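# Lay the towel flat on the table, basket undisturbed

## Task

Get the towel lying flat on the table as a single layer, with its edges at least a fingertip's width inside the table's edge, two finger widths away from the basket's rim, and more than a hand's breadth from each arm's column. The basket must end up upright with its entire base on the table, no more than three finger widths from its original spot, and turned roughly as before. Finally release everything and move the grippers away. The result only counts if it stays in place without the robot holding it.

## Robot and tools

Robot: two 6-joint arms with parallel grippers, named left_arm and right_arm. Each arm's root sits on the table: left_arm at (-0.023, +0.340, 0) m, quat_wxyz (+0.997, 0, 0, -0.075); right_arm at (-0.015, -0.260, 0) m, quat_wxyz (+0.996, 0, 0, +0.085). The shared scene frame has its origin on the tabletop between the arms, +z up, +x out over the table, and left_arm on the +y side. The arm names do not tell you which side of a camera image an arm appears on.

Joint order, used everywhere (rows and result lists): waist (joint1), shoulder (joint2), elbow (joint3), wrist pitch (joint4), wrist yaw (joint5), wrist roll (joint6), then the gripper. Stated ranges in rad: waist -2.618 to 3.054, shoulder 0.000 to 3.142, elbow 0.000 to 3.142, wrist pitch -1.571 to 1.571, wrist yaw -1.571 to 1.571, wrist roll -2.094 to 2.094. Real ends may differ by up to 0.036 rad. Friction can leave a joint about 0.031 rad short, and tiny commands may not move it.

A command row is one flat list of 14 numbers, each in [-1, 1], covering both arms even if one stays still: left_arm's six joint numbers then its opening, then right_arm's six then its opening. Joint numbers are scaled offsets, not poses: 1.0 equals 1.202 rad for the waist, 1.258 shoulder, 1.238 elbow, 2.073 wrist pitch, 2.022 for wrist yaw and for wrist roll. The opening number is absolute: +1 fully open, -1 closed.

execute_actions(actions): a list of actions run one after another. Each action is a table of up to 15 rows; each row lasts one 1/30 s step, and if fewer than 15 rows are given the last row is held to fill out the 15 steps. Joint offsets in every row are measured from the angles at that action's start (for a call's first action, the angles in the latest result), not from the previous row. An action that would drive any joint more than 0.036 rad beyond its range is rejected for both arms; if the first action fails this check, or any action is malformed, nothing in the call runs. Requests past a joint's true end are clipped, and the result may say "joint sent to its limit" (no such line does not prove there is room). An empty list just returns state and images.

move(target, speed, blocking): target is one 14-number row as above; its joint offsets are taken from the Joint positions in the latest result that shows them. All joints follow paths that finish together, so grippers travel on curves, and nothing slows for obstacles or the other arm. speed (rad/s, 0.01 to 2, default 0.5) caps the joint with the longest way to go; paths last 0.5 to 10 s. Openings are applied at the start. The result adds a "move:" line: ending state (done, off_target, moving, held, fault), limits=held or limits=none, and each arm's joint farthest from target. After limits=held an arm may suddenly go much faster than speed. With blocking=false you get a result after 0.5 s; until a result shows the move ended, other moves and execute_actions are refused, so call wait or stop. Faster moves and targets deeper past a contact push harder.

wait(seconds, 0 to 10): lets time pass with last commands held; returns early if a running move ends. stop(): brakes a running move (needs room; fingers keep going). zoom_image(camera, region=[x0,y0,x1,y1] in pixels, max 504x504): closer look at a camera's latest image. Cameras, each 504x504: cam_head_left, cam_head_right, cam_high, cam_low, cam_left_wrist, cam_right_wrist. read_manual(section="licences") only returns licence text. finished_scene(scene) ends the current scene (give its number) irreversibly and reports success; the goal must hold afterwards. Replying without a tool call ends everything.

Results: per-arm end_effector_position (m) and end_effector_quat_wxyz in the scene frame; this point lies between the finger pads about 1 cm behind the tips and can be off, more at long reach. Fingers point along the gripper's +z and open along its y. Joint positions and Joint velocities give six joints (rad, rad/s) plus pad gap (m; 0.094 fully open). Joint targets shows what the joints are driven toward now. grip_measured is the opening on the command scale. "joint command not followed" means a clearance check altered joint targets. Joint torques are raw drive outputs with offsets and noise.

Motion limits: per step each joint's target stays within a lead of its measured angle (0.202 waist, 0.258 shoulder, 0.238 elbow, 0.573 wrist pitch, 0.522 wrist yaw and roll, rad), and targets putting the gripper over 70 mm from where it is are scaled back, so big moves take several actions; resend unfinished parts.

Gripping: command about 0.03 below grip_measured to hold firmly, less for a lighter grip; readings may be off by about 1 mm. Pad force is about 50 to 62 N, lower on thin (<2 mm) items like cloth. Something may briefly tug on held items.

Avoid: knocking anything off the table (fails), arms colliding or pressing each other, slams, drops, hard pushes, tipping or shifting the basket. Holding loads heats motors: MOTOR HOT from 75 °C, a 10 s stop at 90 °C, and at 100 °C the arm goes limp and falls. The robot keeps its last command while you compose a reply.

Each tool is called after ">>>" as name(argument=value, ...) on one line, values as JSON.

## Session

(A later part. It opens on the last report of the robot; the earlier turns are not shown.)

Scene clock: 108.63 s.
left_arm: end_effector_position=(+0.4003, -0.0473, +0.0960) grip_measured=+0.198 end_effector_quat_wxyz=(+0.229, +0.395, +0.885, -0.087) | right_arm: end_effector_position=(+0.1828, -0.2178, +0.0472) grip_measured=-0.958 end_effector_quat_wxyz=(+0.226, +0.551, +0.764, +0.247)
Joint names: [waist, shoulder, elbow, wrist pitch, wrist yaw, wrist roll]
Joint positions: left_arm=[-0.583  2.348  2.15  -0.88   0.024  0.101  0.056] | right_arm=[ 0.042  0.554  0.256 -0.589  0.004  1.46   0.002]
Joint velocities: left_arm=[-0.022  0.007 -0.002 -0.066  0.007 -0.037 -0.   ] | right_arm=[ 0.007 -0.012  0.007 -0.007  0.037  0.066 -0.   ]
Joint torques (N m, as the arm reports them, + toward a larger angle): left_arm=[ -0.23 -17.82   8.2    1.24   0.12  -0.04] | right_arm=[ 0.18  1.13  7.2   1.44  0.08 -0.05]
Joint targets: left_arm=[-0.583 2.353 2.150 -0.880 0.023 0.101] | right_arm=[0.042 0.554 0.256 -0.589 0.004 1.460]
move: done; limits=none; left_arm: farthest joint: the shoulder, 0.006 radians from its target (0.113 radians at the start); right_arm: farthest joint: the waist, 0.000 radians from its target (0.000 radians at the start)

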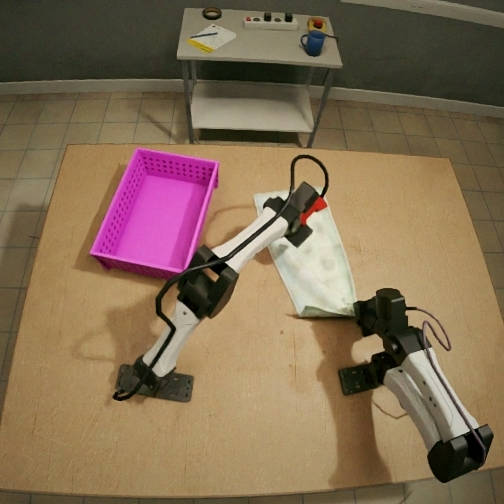

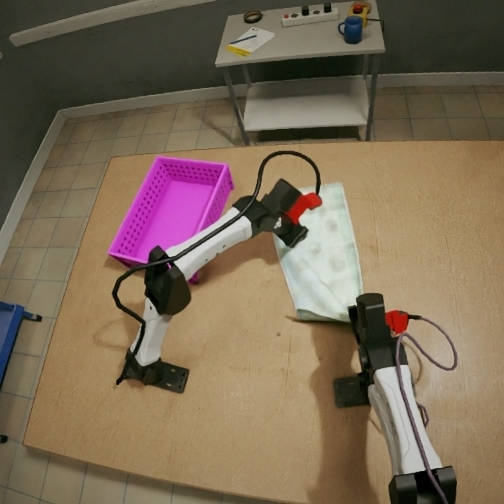

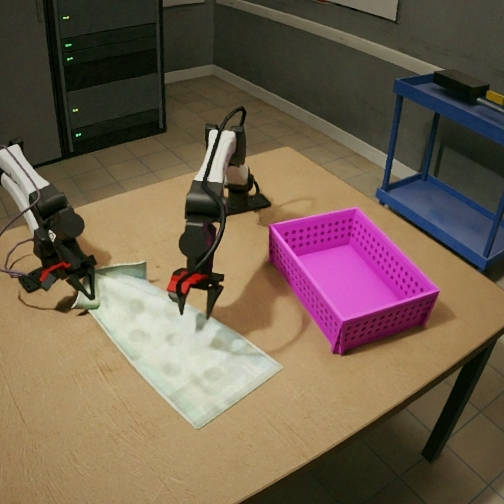

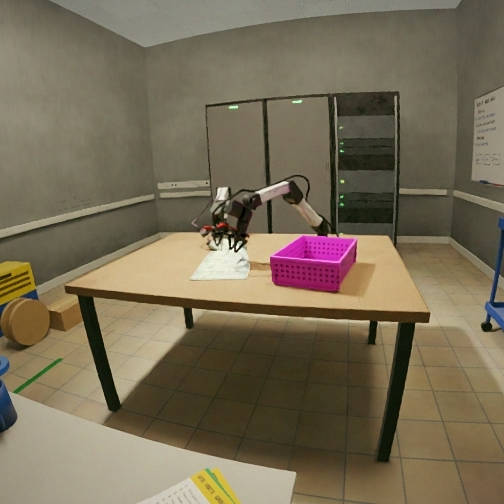

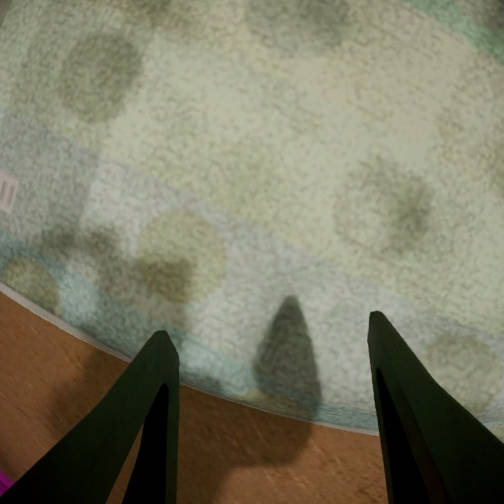

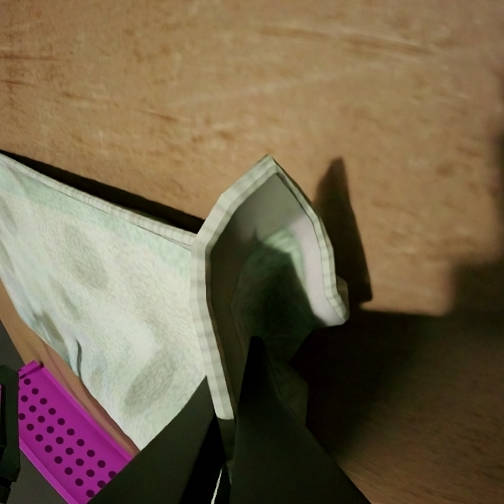

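>>> move(target=[-0.232,-0.0986,-0.203,-0.03,-0.02,-0.55,0.2,0,0,0,0,0,0,-1], speed=0.8)

Scene clock: 111.17 s.
left_arm: end_effector_position=(+0.2531, -0.0963, +0.0702) grip_measured=+0.198 end_effector_quat_wxyz=(+0.093, +0.003, +0.986, -0.140) | right_arm: end_effector_position=(+0.1828, -0.2178, +0.0472) grip_measured=-0.958 end_effector_quat_wxyz=(+0.226, +0.551, +0.764, +0.247)
Joint names: [waist, shoulder, elbow, wrist pitch, wrist yaw, wrist roll]
Joint positions: left_arm=[-0.858  2.238  1.924 -0.92  -0.007 -1.     0.056] | right_arm=[ 0.042  0.554  0.256 -0.589  0.004  1.46   0.002]
Joint velocities: left_arm=[ 0.027 -0.007  0.002 -0.081 -0.022 -0.022 -0.001] | right_arm=[ 0.012 -0.002  0.007 -0.066 -0.022  0.051  0.   ]
Joint torques (N m, as the arm reports them, + toward a larger angle): left_arm=[ -0.59 -18.15   5.65   0.72  -0.03  -0.13] | right_arm=[ 0.18  1.12  7.23  1.44  0.08 -0.06]
Joint targets: left_arm=[-0.862 2.224 1.899 -0.942 -0.017 -1.011] | right_arm=[0.042 0.554 0.256 -0.589 0.004 1.460]
move: off_target (left_arm); limits=none; left_arm: farthest joint: the elbow, 0.025 radians from its target (0.252 radians at the start); right_arm: farthest joint: the waist, 0.000 radians from its target (0.000 radians at the start)

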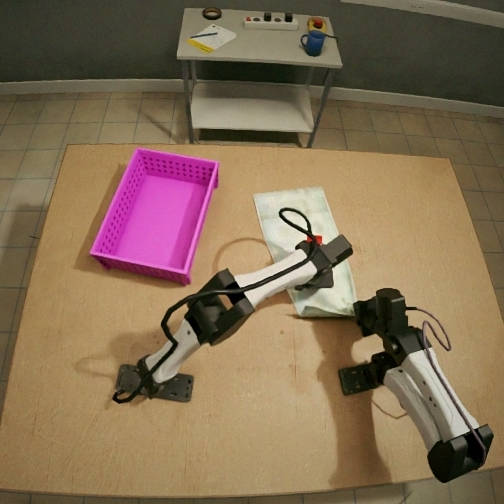

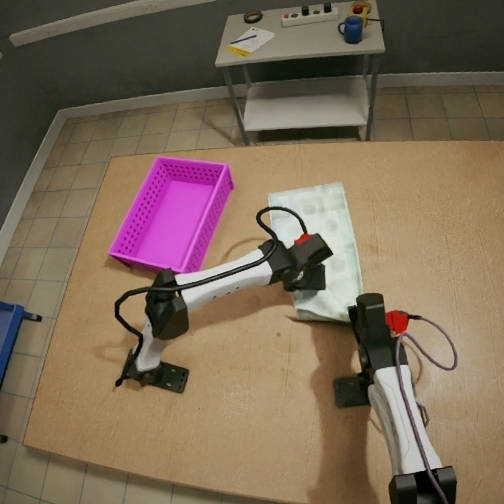

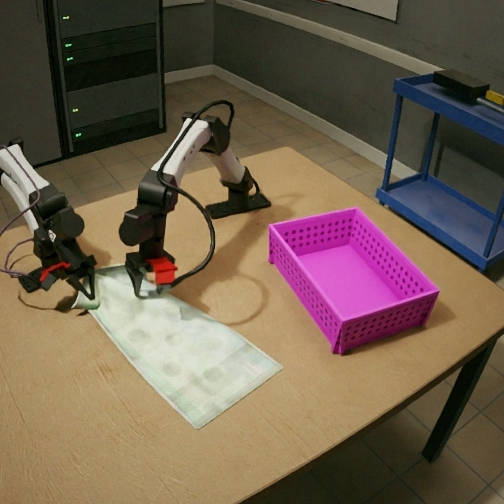

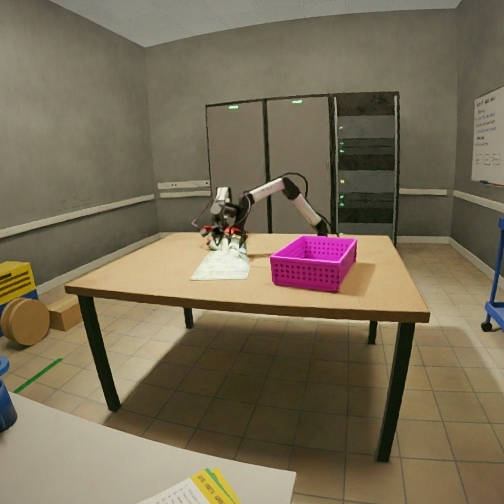

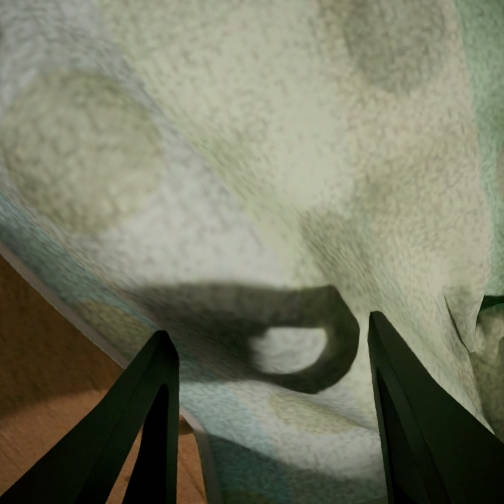

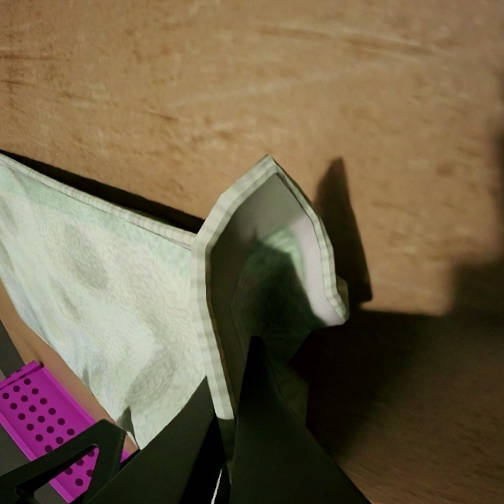

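>>> move(target=[-0.033,0.064,0.038,0.02,0,-0.02,0.0,0,0,0,0,0,0,-1], speed=0.2)

Scene clock: 114.73 s.
left_arm: end_effector_position=(+0.2436, -0.1144, +0.0525) grip_measured=+0.003 end_effector_quat_wxyz=(+0.088, +0.005, +0.986, -0.141) | right_arm: end_effector_position=(+0.1828, -0.2178, +0.0472) grip_measured=-0.958 end_effector_quat_wxyz=(+0.226, +0.551, +0.764, +0.247)
Joint names: [waist, shoulder, elbow, wrist pitch, wrist yaw, wrist roll]
Joint positions: left_arm=[-0.892  2.296  1.952 -0.892 -0.007 -1.03   0.047] | right_arm=[ 0.042  0.554  0.256 -0.589  0.004  1.46   0.002]
Joint velocities: left_arm=[-0.007  0.012  0.017  0.066 -0.081  0.007 -0.001] | right_arm=[ 0.002 -0.007 -0.002 -0.007 -0.037  0.022 -0.   ]
Joint torques (N m, as the arm reports them, + toward a larger angle): left_arm=[ -0.66 -15.57   9.11   1.08   0.06  -0.07] | right_arm=[ 0.15  1.1   7.22  1.44  0.08 -0.06]
Joint targets: left_arm=[-0.898 2.318 1.971 -0.878 -0.007 -1.041] | right_arm=[0.042 0.554 0.256 -0.589 0.004 1.460]
move: off_target (left_arm); limits=none; left_arm: farthest joint: the shoulder, 0.022 radians from its target (0.081 radians at the start); right_arm: farthest joint: the waist, 0.000 radians from its target (0.000 radians at the start)

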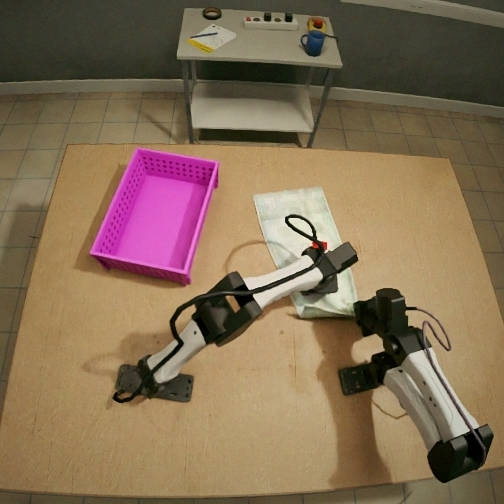

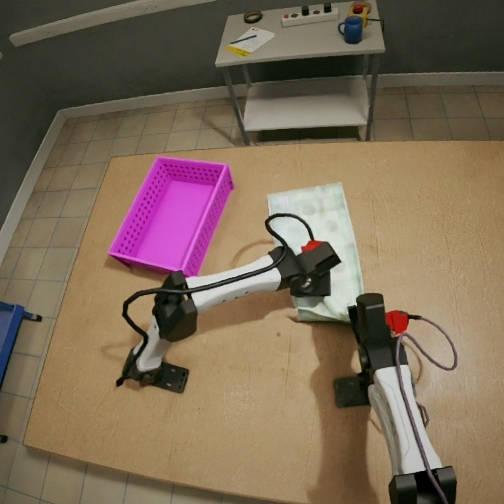

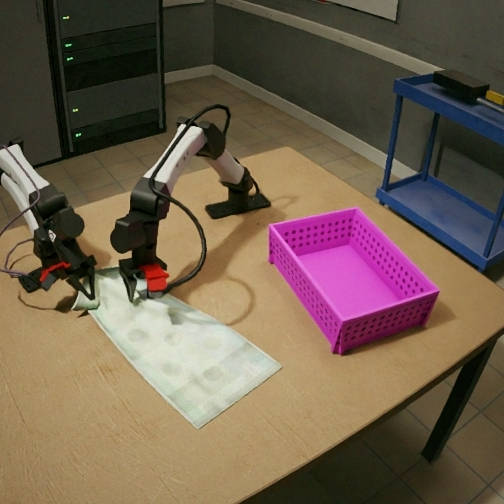

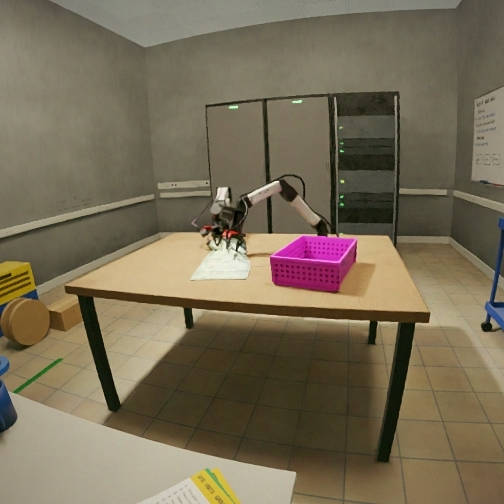

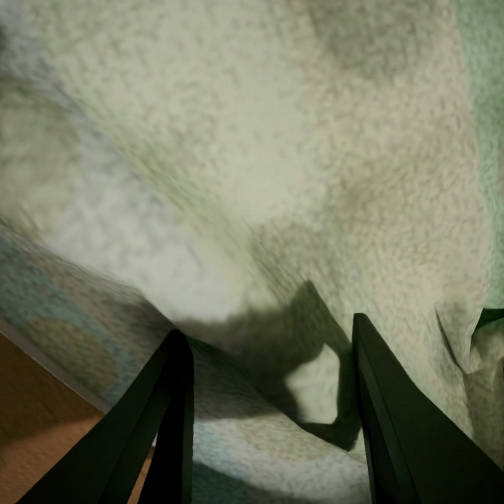

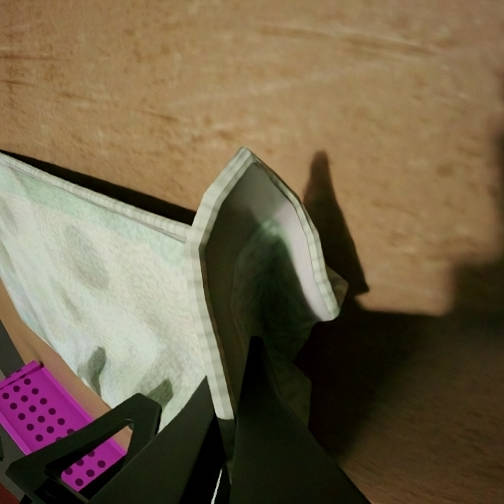

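>>> move(target=[0,0.034,0,0,0,0,0.0,0,0,0,0,0,0,-1], speed=0.1)

Scene clock: 116.57 s.
left_arm: end_effector_position=(+0.2430, -0.1135, +0.0440) grip_measured=+0.003 end_effector_quat_wxyz=(+0.083, +0.005, +0.987, -0.134) | right_arm: end_effector_position=(+0.1828, -0.2178, +0.0472) grip_measured=-0.958 end_effector_quat_wxyz=(+0.226, +0.551, +0.764, +0.247)
Joint names: [waist, shoulder, elbow, wrist pitch, wrist yaw, wrist roll]
Joint positions: left_arm=[-0.892  2.313  1.952 -0.892 -0.007 -1.031  0.047] | right_arm=[ 0.042  0.554  0.256 -0.589  0.004  1.46   0.002]
Joint velocities: left_arm=[ 0.002 -0.027 -0.017 -0.022  0.051 -0.037 -0.001] | right_arm=[ 0.002  0.007  0.007  0.022  0.007 -0.037 -0.001]
Joint torques (N m, as the arm reports them, + toward a larger angle): left_arm=[ -0.23 -15.1    7.69   0.91   0.06  -0.01] | right_arm=[ 0.19  1.12  7.21  1.44  0.08 -0.05]
Joint targets: left_arm=[-0.892 2.339 1.952 -0.893 -0.007 -1.030] | right_arm=[0.042 0.554 0.256 -0.589 0.004 1.460]
move: off_target (left_arm); limits=none; left_arm: farthest joint: the shoulder, 0.026 radians from its target (0.043 radians at the start); right_arm: farthest joint: the waist, 0.000 radians from its target (0.000 radians at the start)

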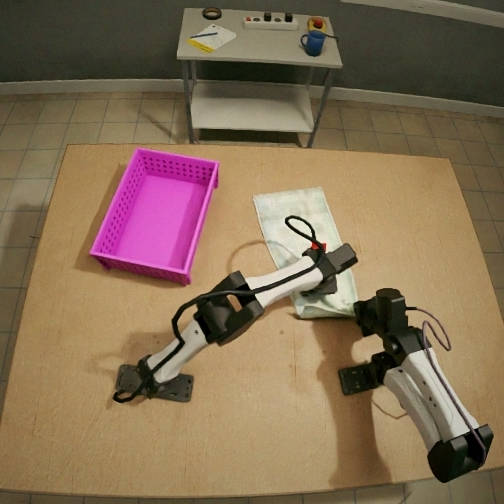

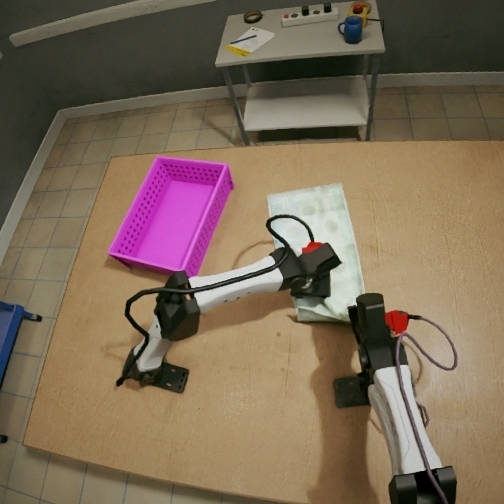

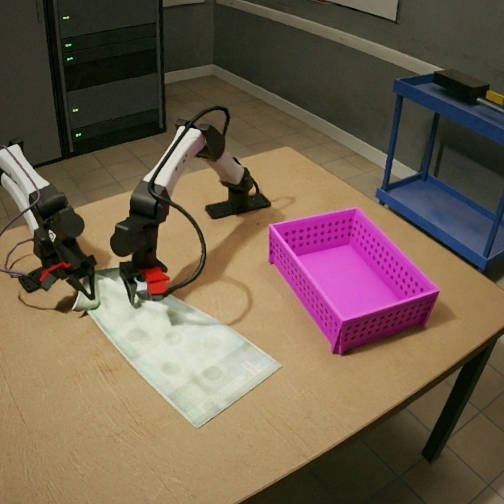

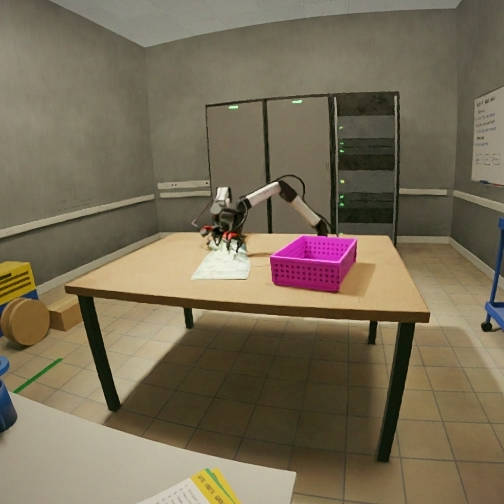

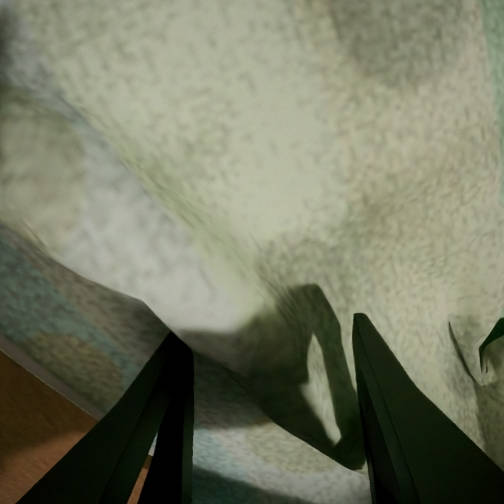

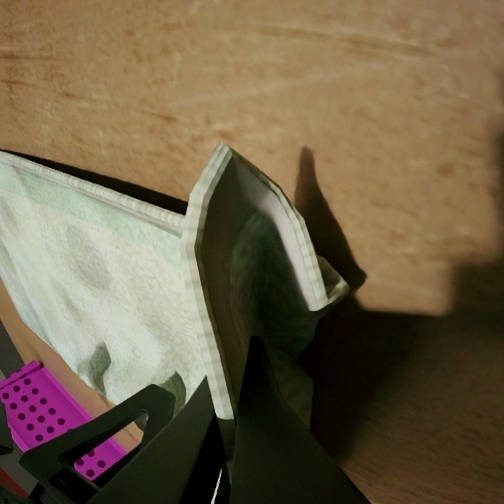

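>>> move(target=[-0.108,-0.058,-0.105,0.015,0,-0.066,0.0,0,0,0,0,0,0,-1], speed=0.15)

Scene clock: 118.43 s.
left_arm: end_effector_position=(+0.1776, -0.1244, +0.0415) grip_measured=+0.003 end_effector_quat_wxyz=(+0.061, +0.005, +0.989, -0.132) | right_arm: end_effector_position=(+0.1828, -0.2178, +0.0472) grip_measured=-0.958 end_effector_quat_wxyz=(+0.226, +0.551, +0.764, +0.247)
Joint names: [waist, shoulder, elbow, wrist pitch, wrist yaw, wrist roll]
Joint positions: left_arm=[-1.014  2.252  1.847 -0.874 -0.007 -1.153  0.047] | right_arm=[ 0.042  0.554  0.256 -0.589  0.004  1.46   0.002]
Joint velocities: left_arm=[ 0.002 -0.012  0.007 -0.022 -0.007 -0.081  0.   ] | right_arm=[-0.012  0.007 -0.007  0.066 -0.037 -0.022 -0.   ]
Joint torques (N m, as the arm reports them, + toward a larger angle): left_arm=[ -0.78 -17.91   5.54   0.94   0.07  -0.11] | right_arm=[ 0.17  1.11  7.23  1.43  0.08 -0.05]
Joint targets: left_arm=[-1.021 2.240 1.822 -0.861 -0.007 -1.164] | right_arm=[0.042 0.554 0.256 -0.589 0.004 1.460]
move: off_target (left_arm); limits=none; left_arm: farthest joint: the elbow, 0.025 radians from its target (0.130 radians at the start); right_arm: farthest joint: the waist, 0.000 radians from its target (0.000 radians at the start)

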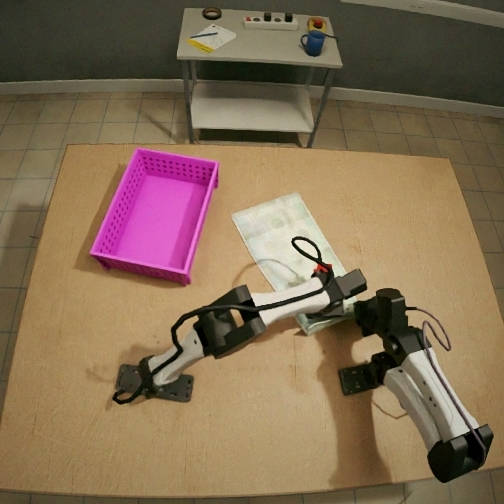

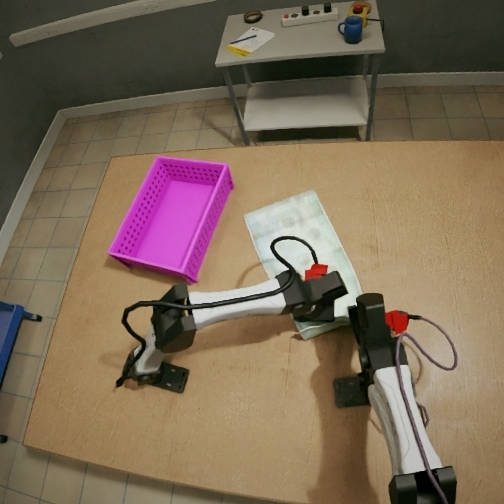

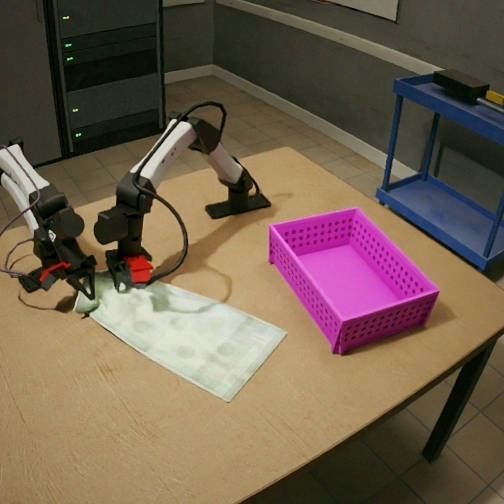

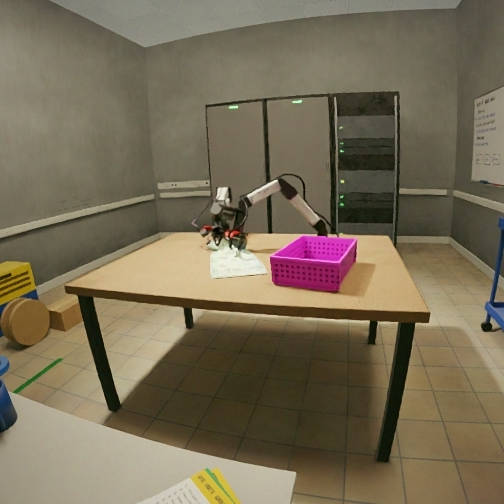

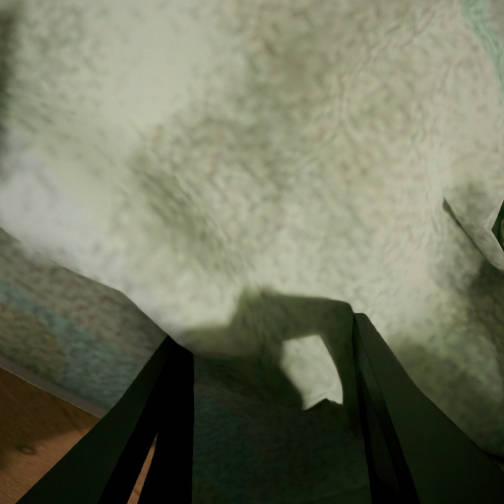

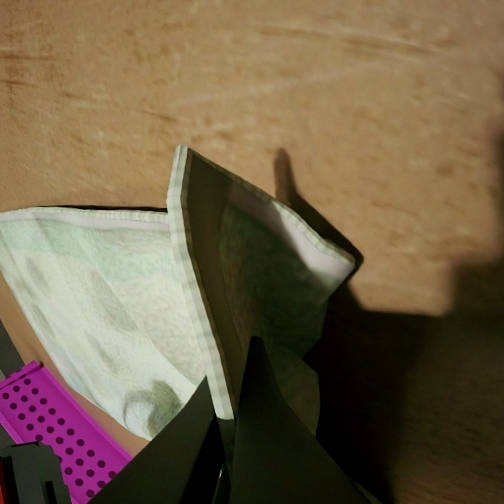

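>>> move(target=[0,-0.1,0,0,0,0,0.0,0,0,0,0,0,0,-1], speed=0.4)

Scene clock: 121.57 s.
left_arm: end_effector_position=(+0.1797, -0.1292, +0.1044) grip_measured=+0.003 end_effector_quat_wxyz=(+0.086, +0.005, +0.978, -0.190) | right_arm: end_effector_position=(+0.1828, -0.2178, +0.0472) grip_measured=-0.958 end_effector_quat_wxyz=(+0.226, +0.551, +0.764, +0.247)
Joint names: [waist, shoulder, elbow, wrist pitch, wrist yaw, wrist roll]
Joint positions: left_arm=[-1.014  2.124  1.847 -0.874 -0.007 -1.154  0.047] | right_arm=[ 0.042  0.554  0.256 -0.589  0.004  1.46   0.002]
Joint velocities: left_arm=[-0.022  0.017 -0.007 -0.037 -0.037 -0.007  0.   ] | right_arm=[ 0.002 -0.007  0.007 -0.066  0.007 -0.022 -0.   ]
Joint torques (N m, as the arm reports them, + toward a larger angle): left_arm=[ -0.3  -15.8    7.96   1.07   0.06   0.01] | right_arm=[ 0.16  1.13  7.21  1.44  0.08 -0.06]
Joint targets: left_arm=[-1.014 2.126 1.847 -0.874 -0.007 -1.153] | right_arm=[0.042 0.554 0.256 -0.589 0.004 1.460]
move: done; limits=none; left_arm: farthest joint: the shoulder, 0.002 radians from its target (0.126 radians at the start); right_arm: farthest joint: the waist, 0.000 radians from its target (0.000 radians at the start)

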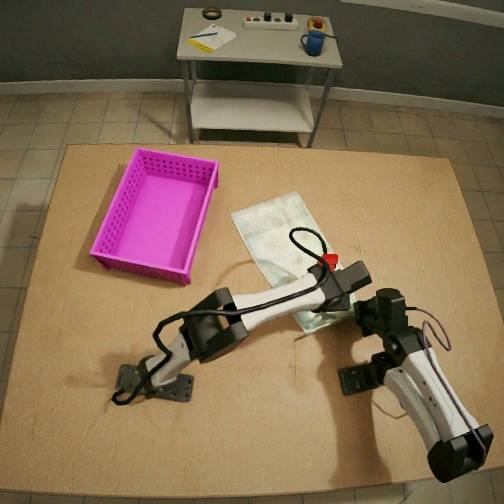

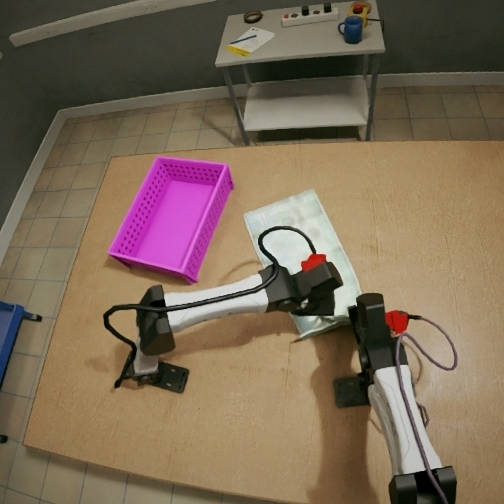

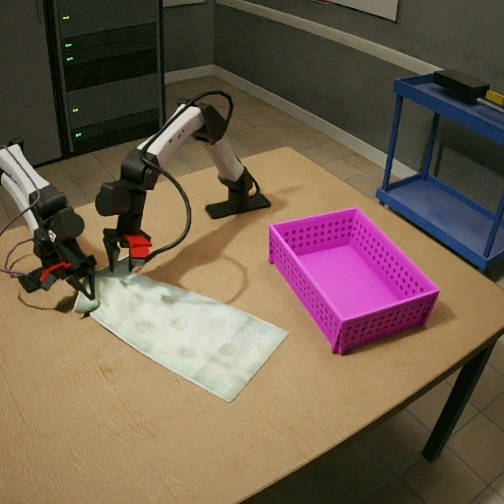

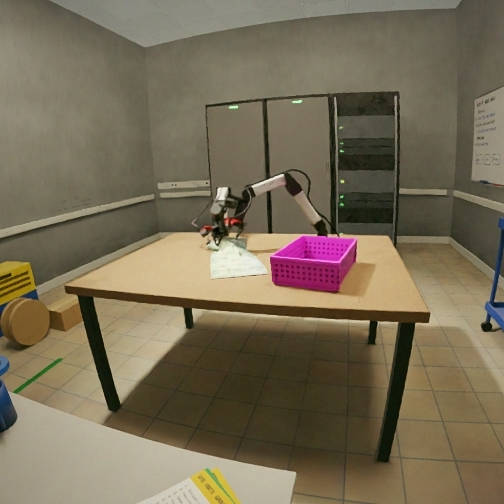

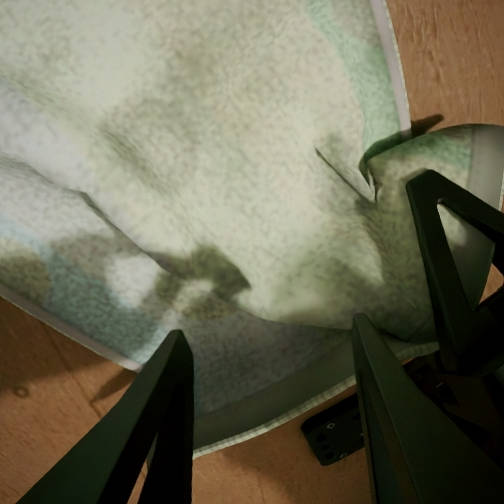

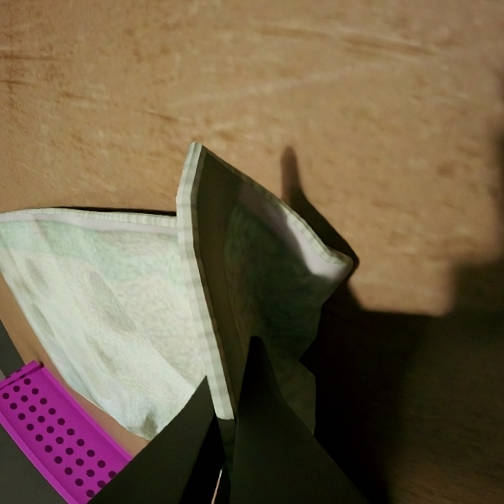

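>>> move(target=[0.222,0.241,0.278,-0.02,0,0.576,0.2,0,0,0,0,0,0,-1], speed=0.8)

Scene clock: 126.27 s.
left_arm: end_effector_position=(+0.3342, -0.1099, +0.0736) grip_measured=+0.197 end_effector_quat_wxyz=(+0.203, +0.424, +0.878, -0.095) | right_arm: end_effector_position=(+0.1828, -0.2178, +0.0472) grip_measured=-0.958 end_effector_quat_wxyz=(+0.226, +0.551, +0.764, +0.247)
Joint names: [waist, shoulder, elbow, wrist pitch, wrist yaw, wrist roll]
Joint positions: left_arm=[-0.751  2.401  2.174 -0.892 -0.007 -0.     0.056] | right_arm=[ 0.042  0.554  0.256 -0.589  0.004  1.46   0.002]
Joint velocities: left_arm=[ 0.012  0.002 -0.002 -0.051 -0.051 -0.037 -0.001] | right_arm=[ 0.017 -0.002  0.002 -0.007  0.007 -0.066 -0.   ]
Joint torques (N m, as the arm reports them, + toward a larger angle): left_arm=[ -0.04 -16.24   9.42   0.97   0.14   0.07] | right_arm=[ 0.16  1.11  7.22  1.44  0.08 -0.05]
Joint targets: left_arm=[-0.747 2.427 2.191 -0.916 -0.007 0.011] | right_arm=[0.042 0.554 0.256 -0.589 0.004 1.460]
move: off_target (left_arm); limits=none; left_arm: farthest joint: the shoulder, 0.026 radians from its target (0.303 radians at the start); right_arm: farthest joint: the waist, 0.000 radians from its target (0.000 radians at the start)

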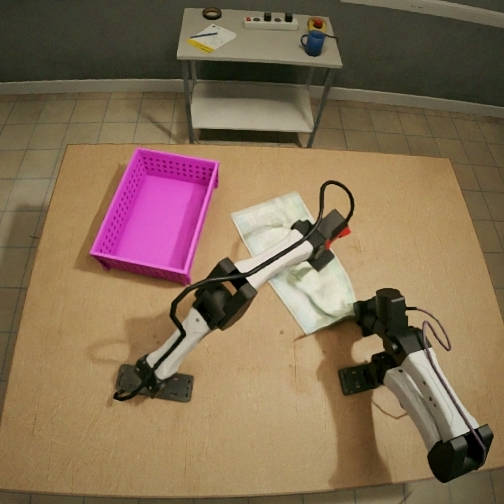

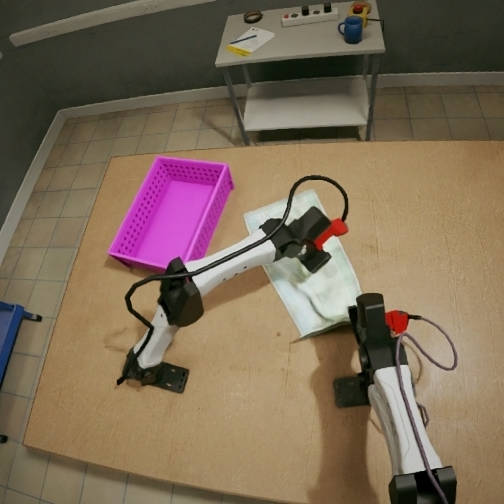

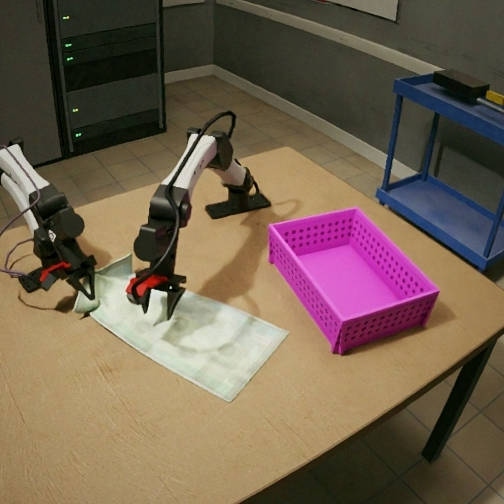

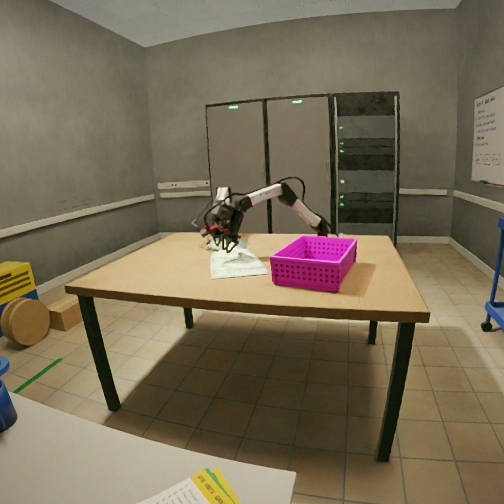

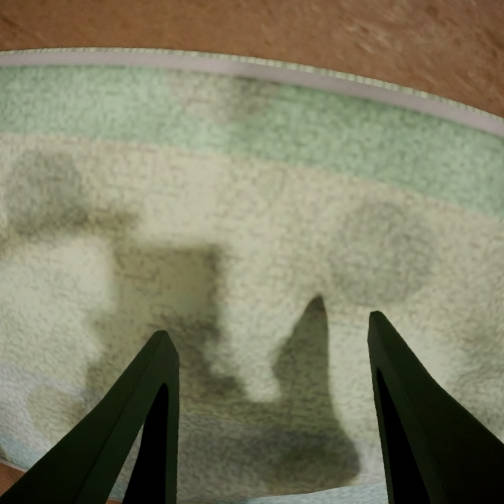

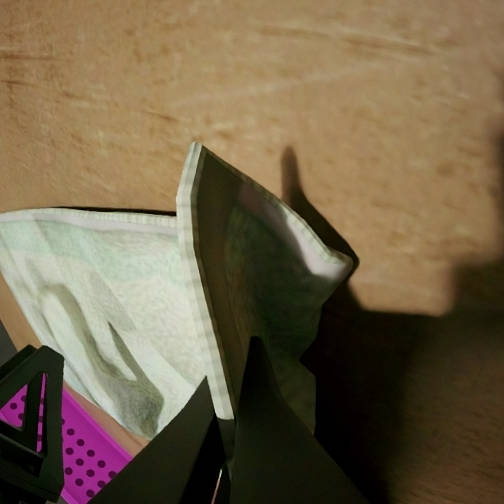

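>>> move(target=[0,0.107,0,0,0,0,0.2,0,0,0,0,0,0,-1], speed=0.2)

>>> zoom_image(camera="cam_high", region=[40, 240, 200, 340])

Scene clock: 127.47 s.
left_arm: end_effector_position=(+0.3328, -0.1080, +0.0302) grip_measured=+0.197 end_effector_quat_wxyz=(+0.172, +0.427, +0.884, -0.080) | right_arm: end_effector_position=(+0.1828, -0.2178, +0.0472) grip_measured=-0.958 end_effector_quat_wxyz=(+0.226, +0.551, +0.764, +0.247)
Joint names: [waist, shoulder, elbow, wrist pitch, wrist yaw, wrist roll]
Joint positions: left_arm=[-0.751  2.482  2.174 -0.881 -0.007  0.001  0.056] | right_arm=[ 0.042  0.554  0.256 -0.589  0.004  1.46   0.002]
Joint velocities: left_arm=[ 0.007  0.007 -0.012 -0.022 -0.022 -0.022  0.   ] | right_arm=[ 0.002 -0.017 -0.007 -0.037 -0.037  0.007 -0.   ]
Joint torques (N m, as the arm reports them, + toward a larger angle): left_arm=[ -0.26 -14.21   8.12   0.94   0.13  -0.05] | right_arm=[ 0.17  1.12  7.21  1.44  0.08 -0.06]
Joint targets: left_arm=[-0.751 2.535 2.174 -0.892 -0.007 0.000] | right_arm=[0.042 0.554 0.256 -0.589 0.004 1.460]
move: off_target (left_arm); limits=none; left_arm: farthest joint: the shoulder, 0.054 radians from its target (0.135 radians at the start); right_arm: farthest joint: the waist, 0.000 radians from its target (0.000 radians at the start)

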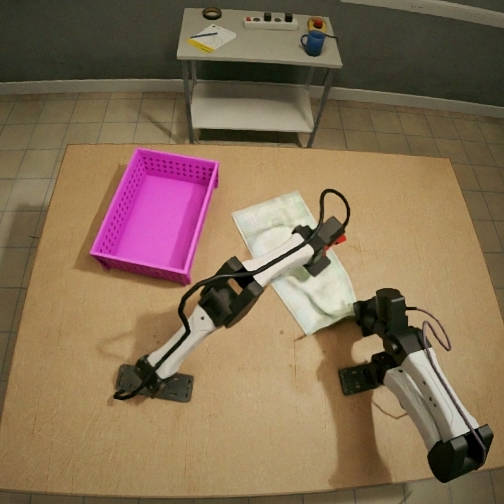

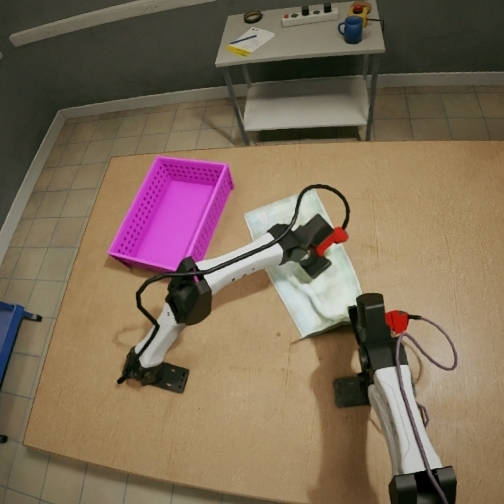

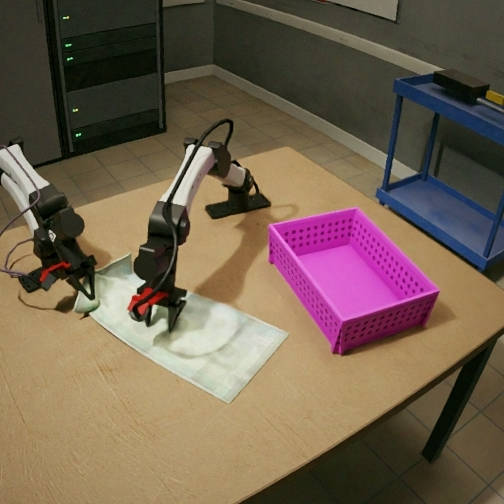

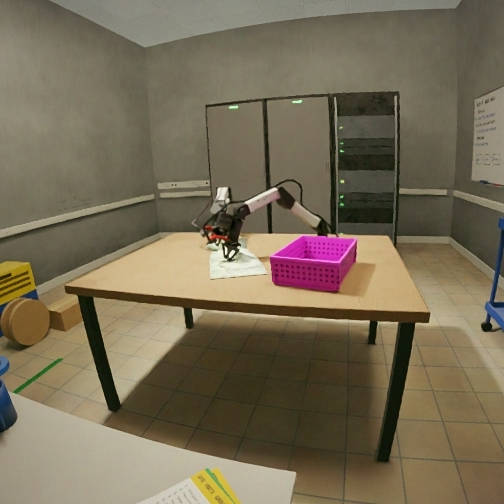

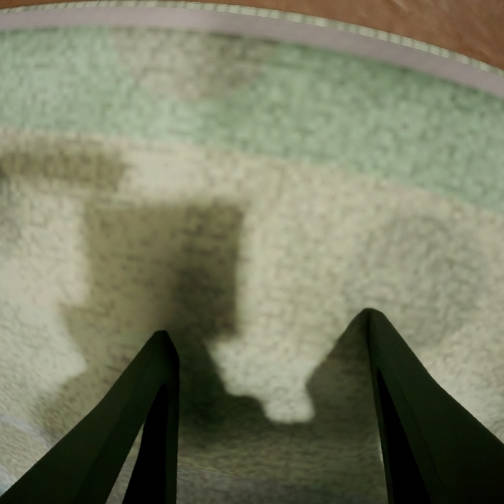

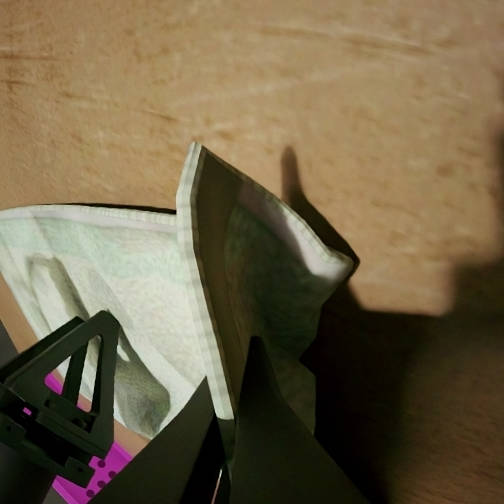

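Region (40, 240, 200, 340) of cam_high's 504x504 image, scaled by 3.150, with more detail than that image has; it fills the top 315 rows of this view, and the rest is white.

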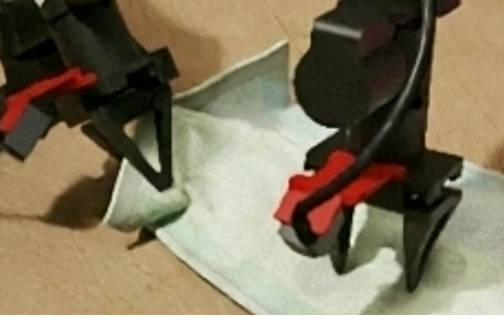

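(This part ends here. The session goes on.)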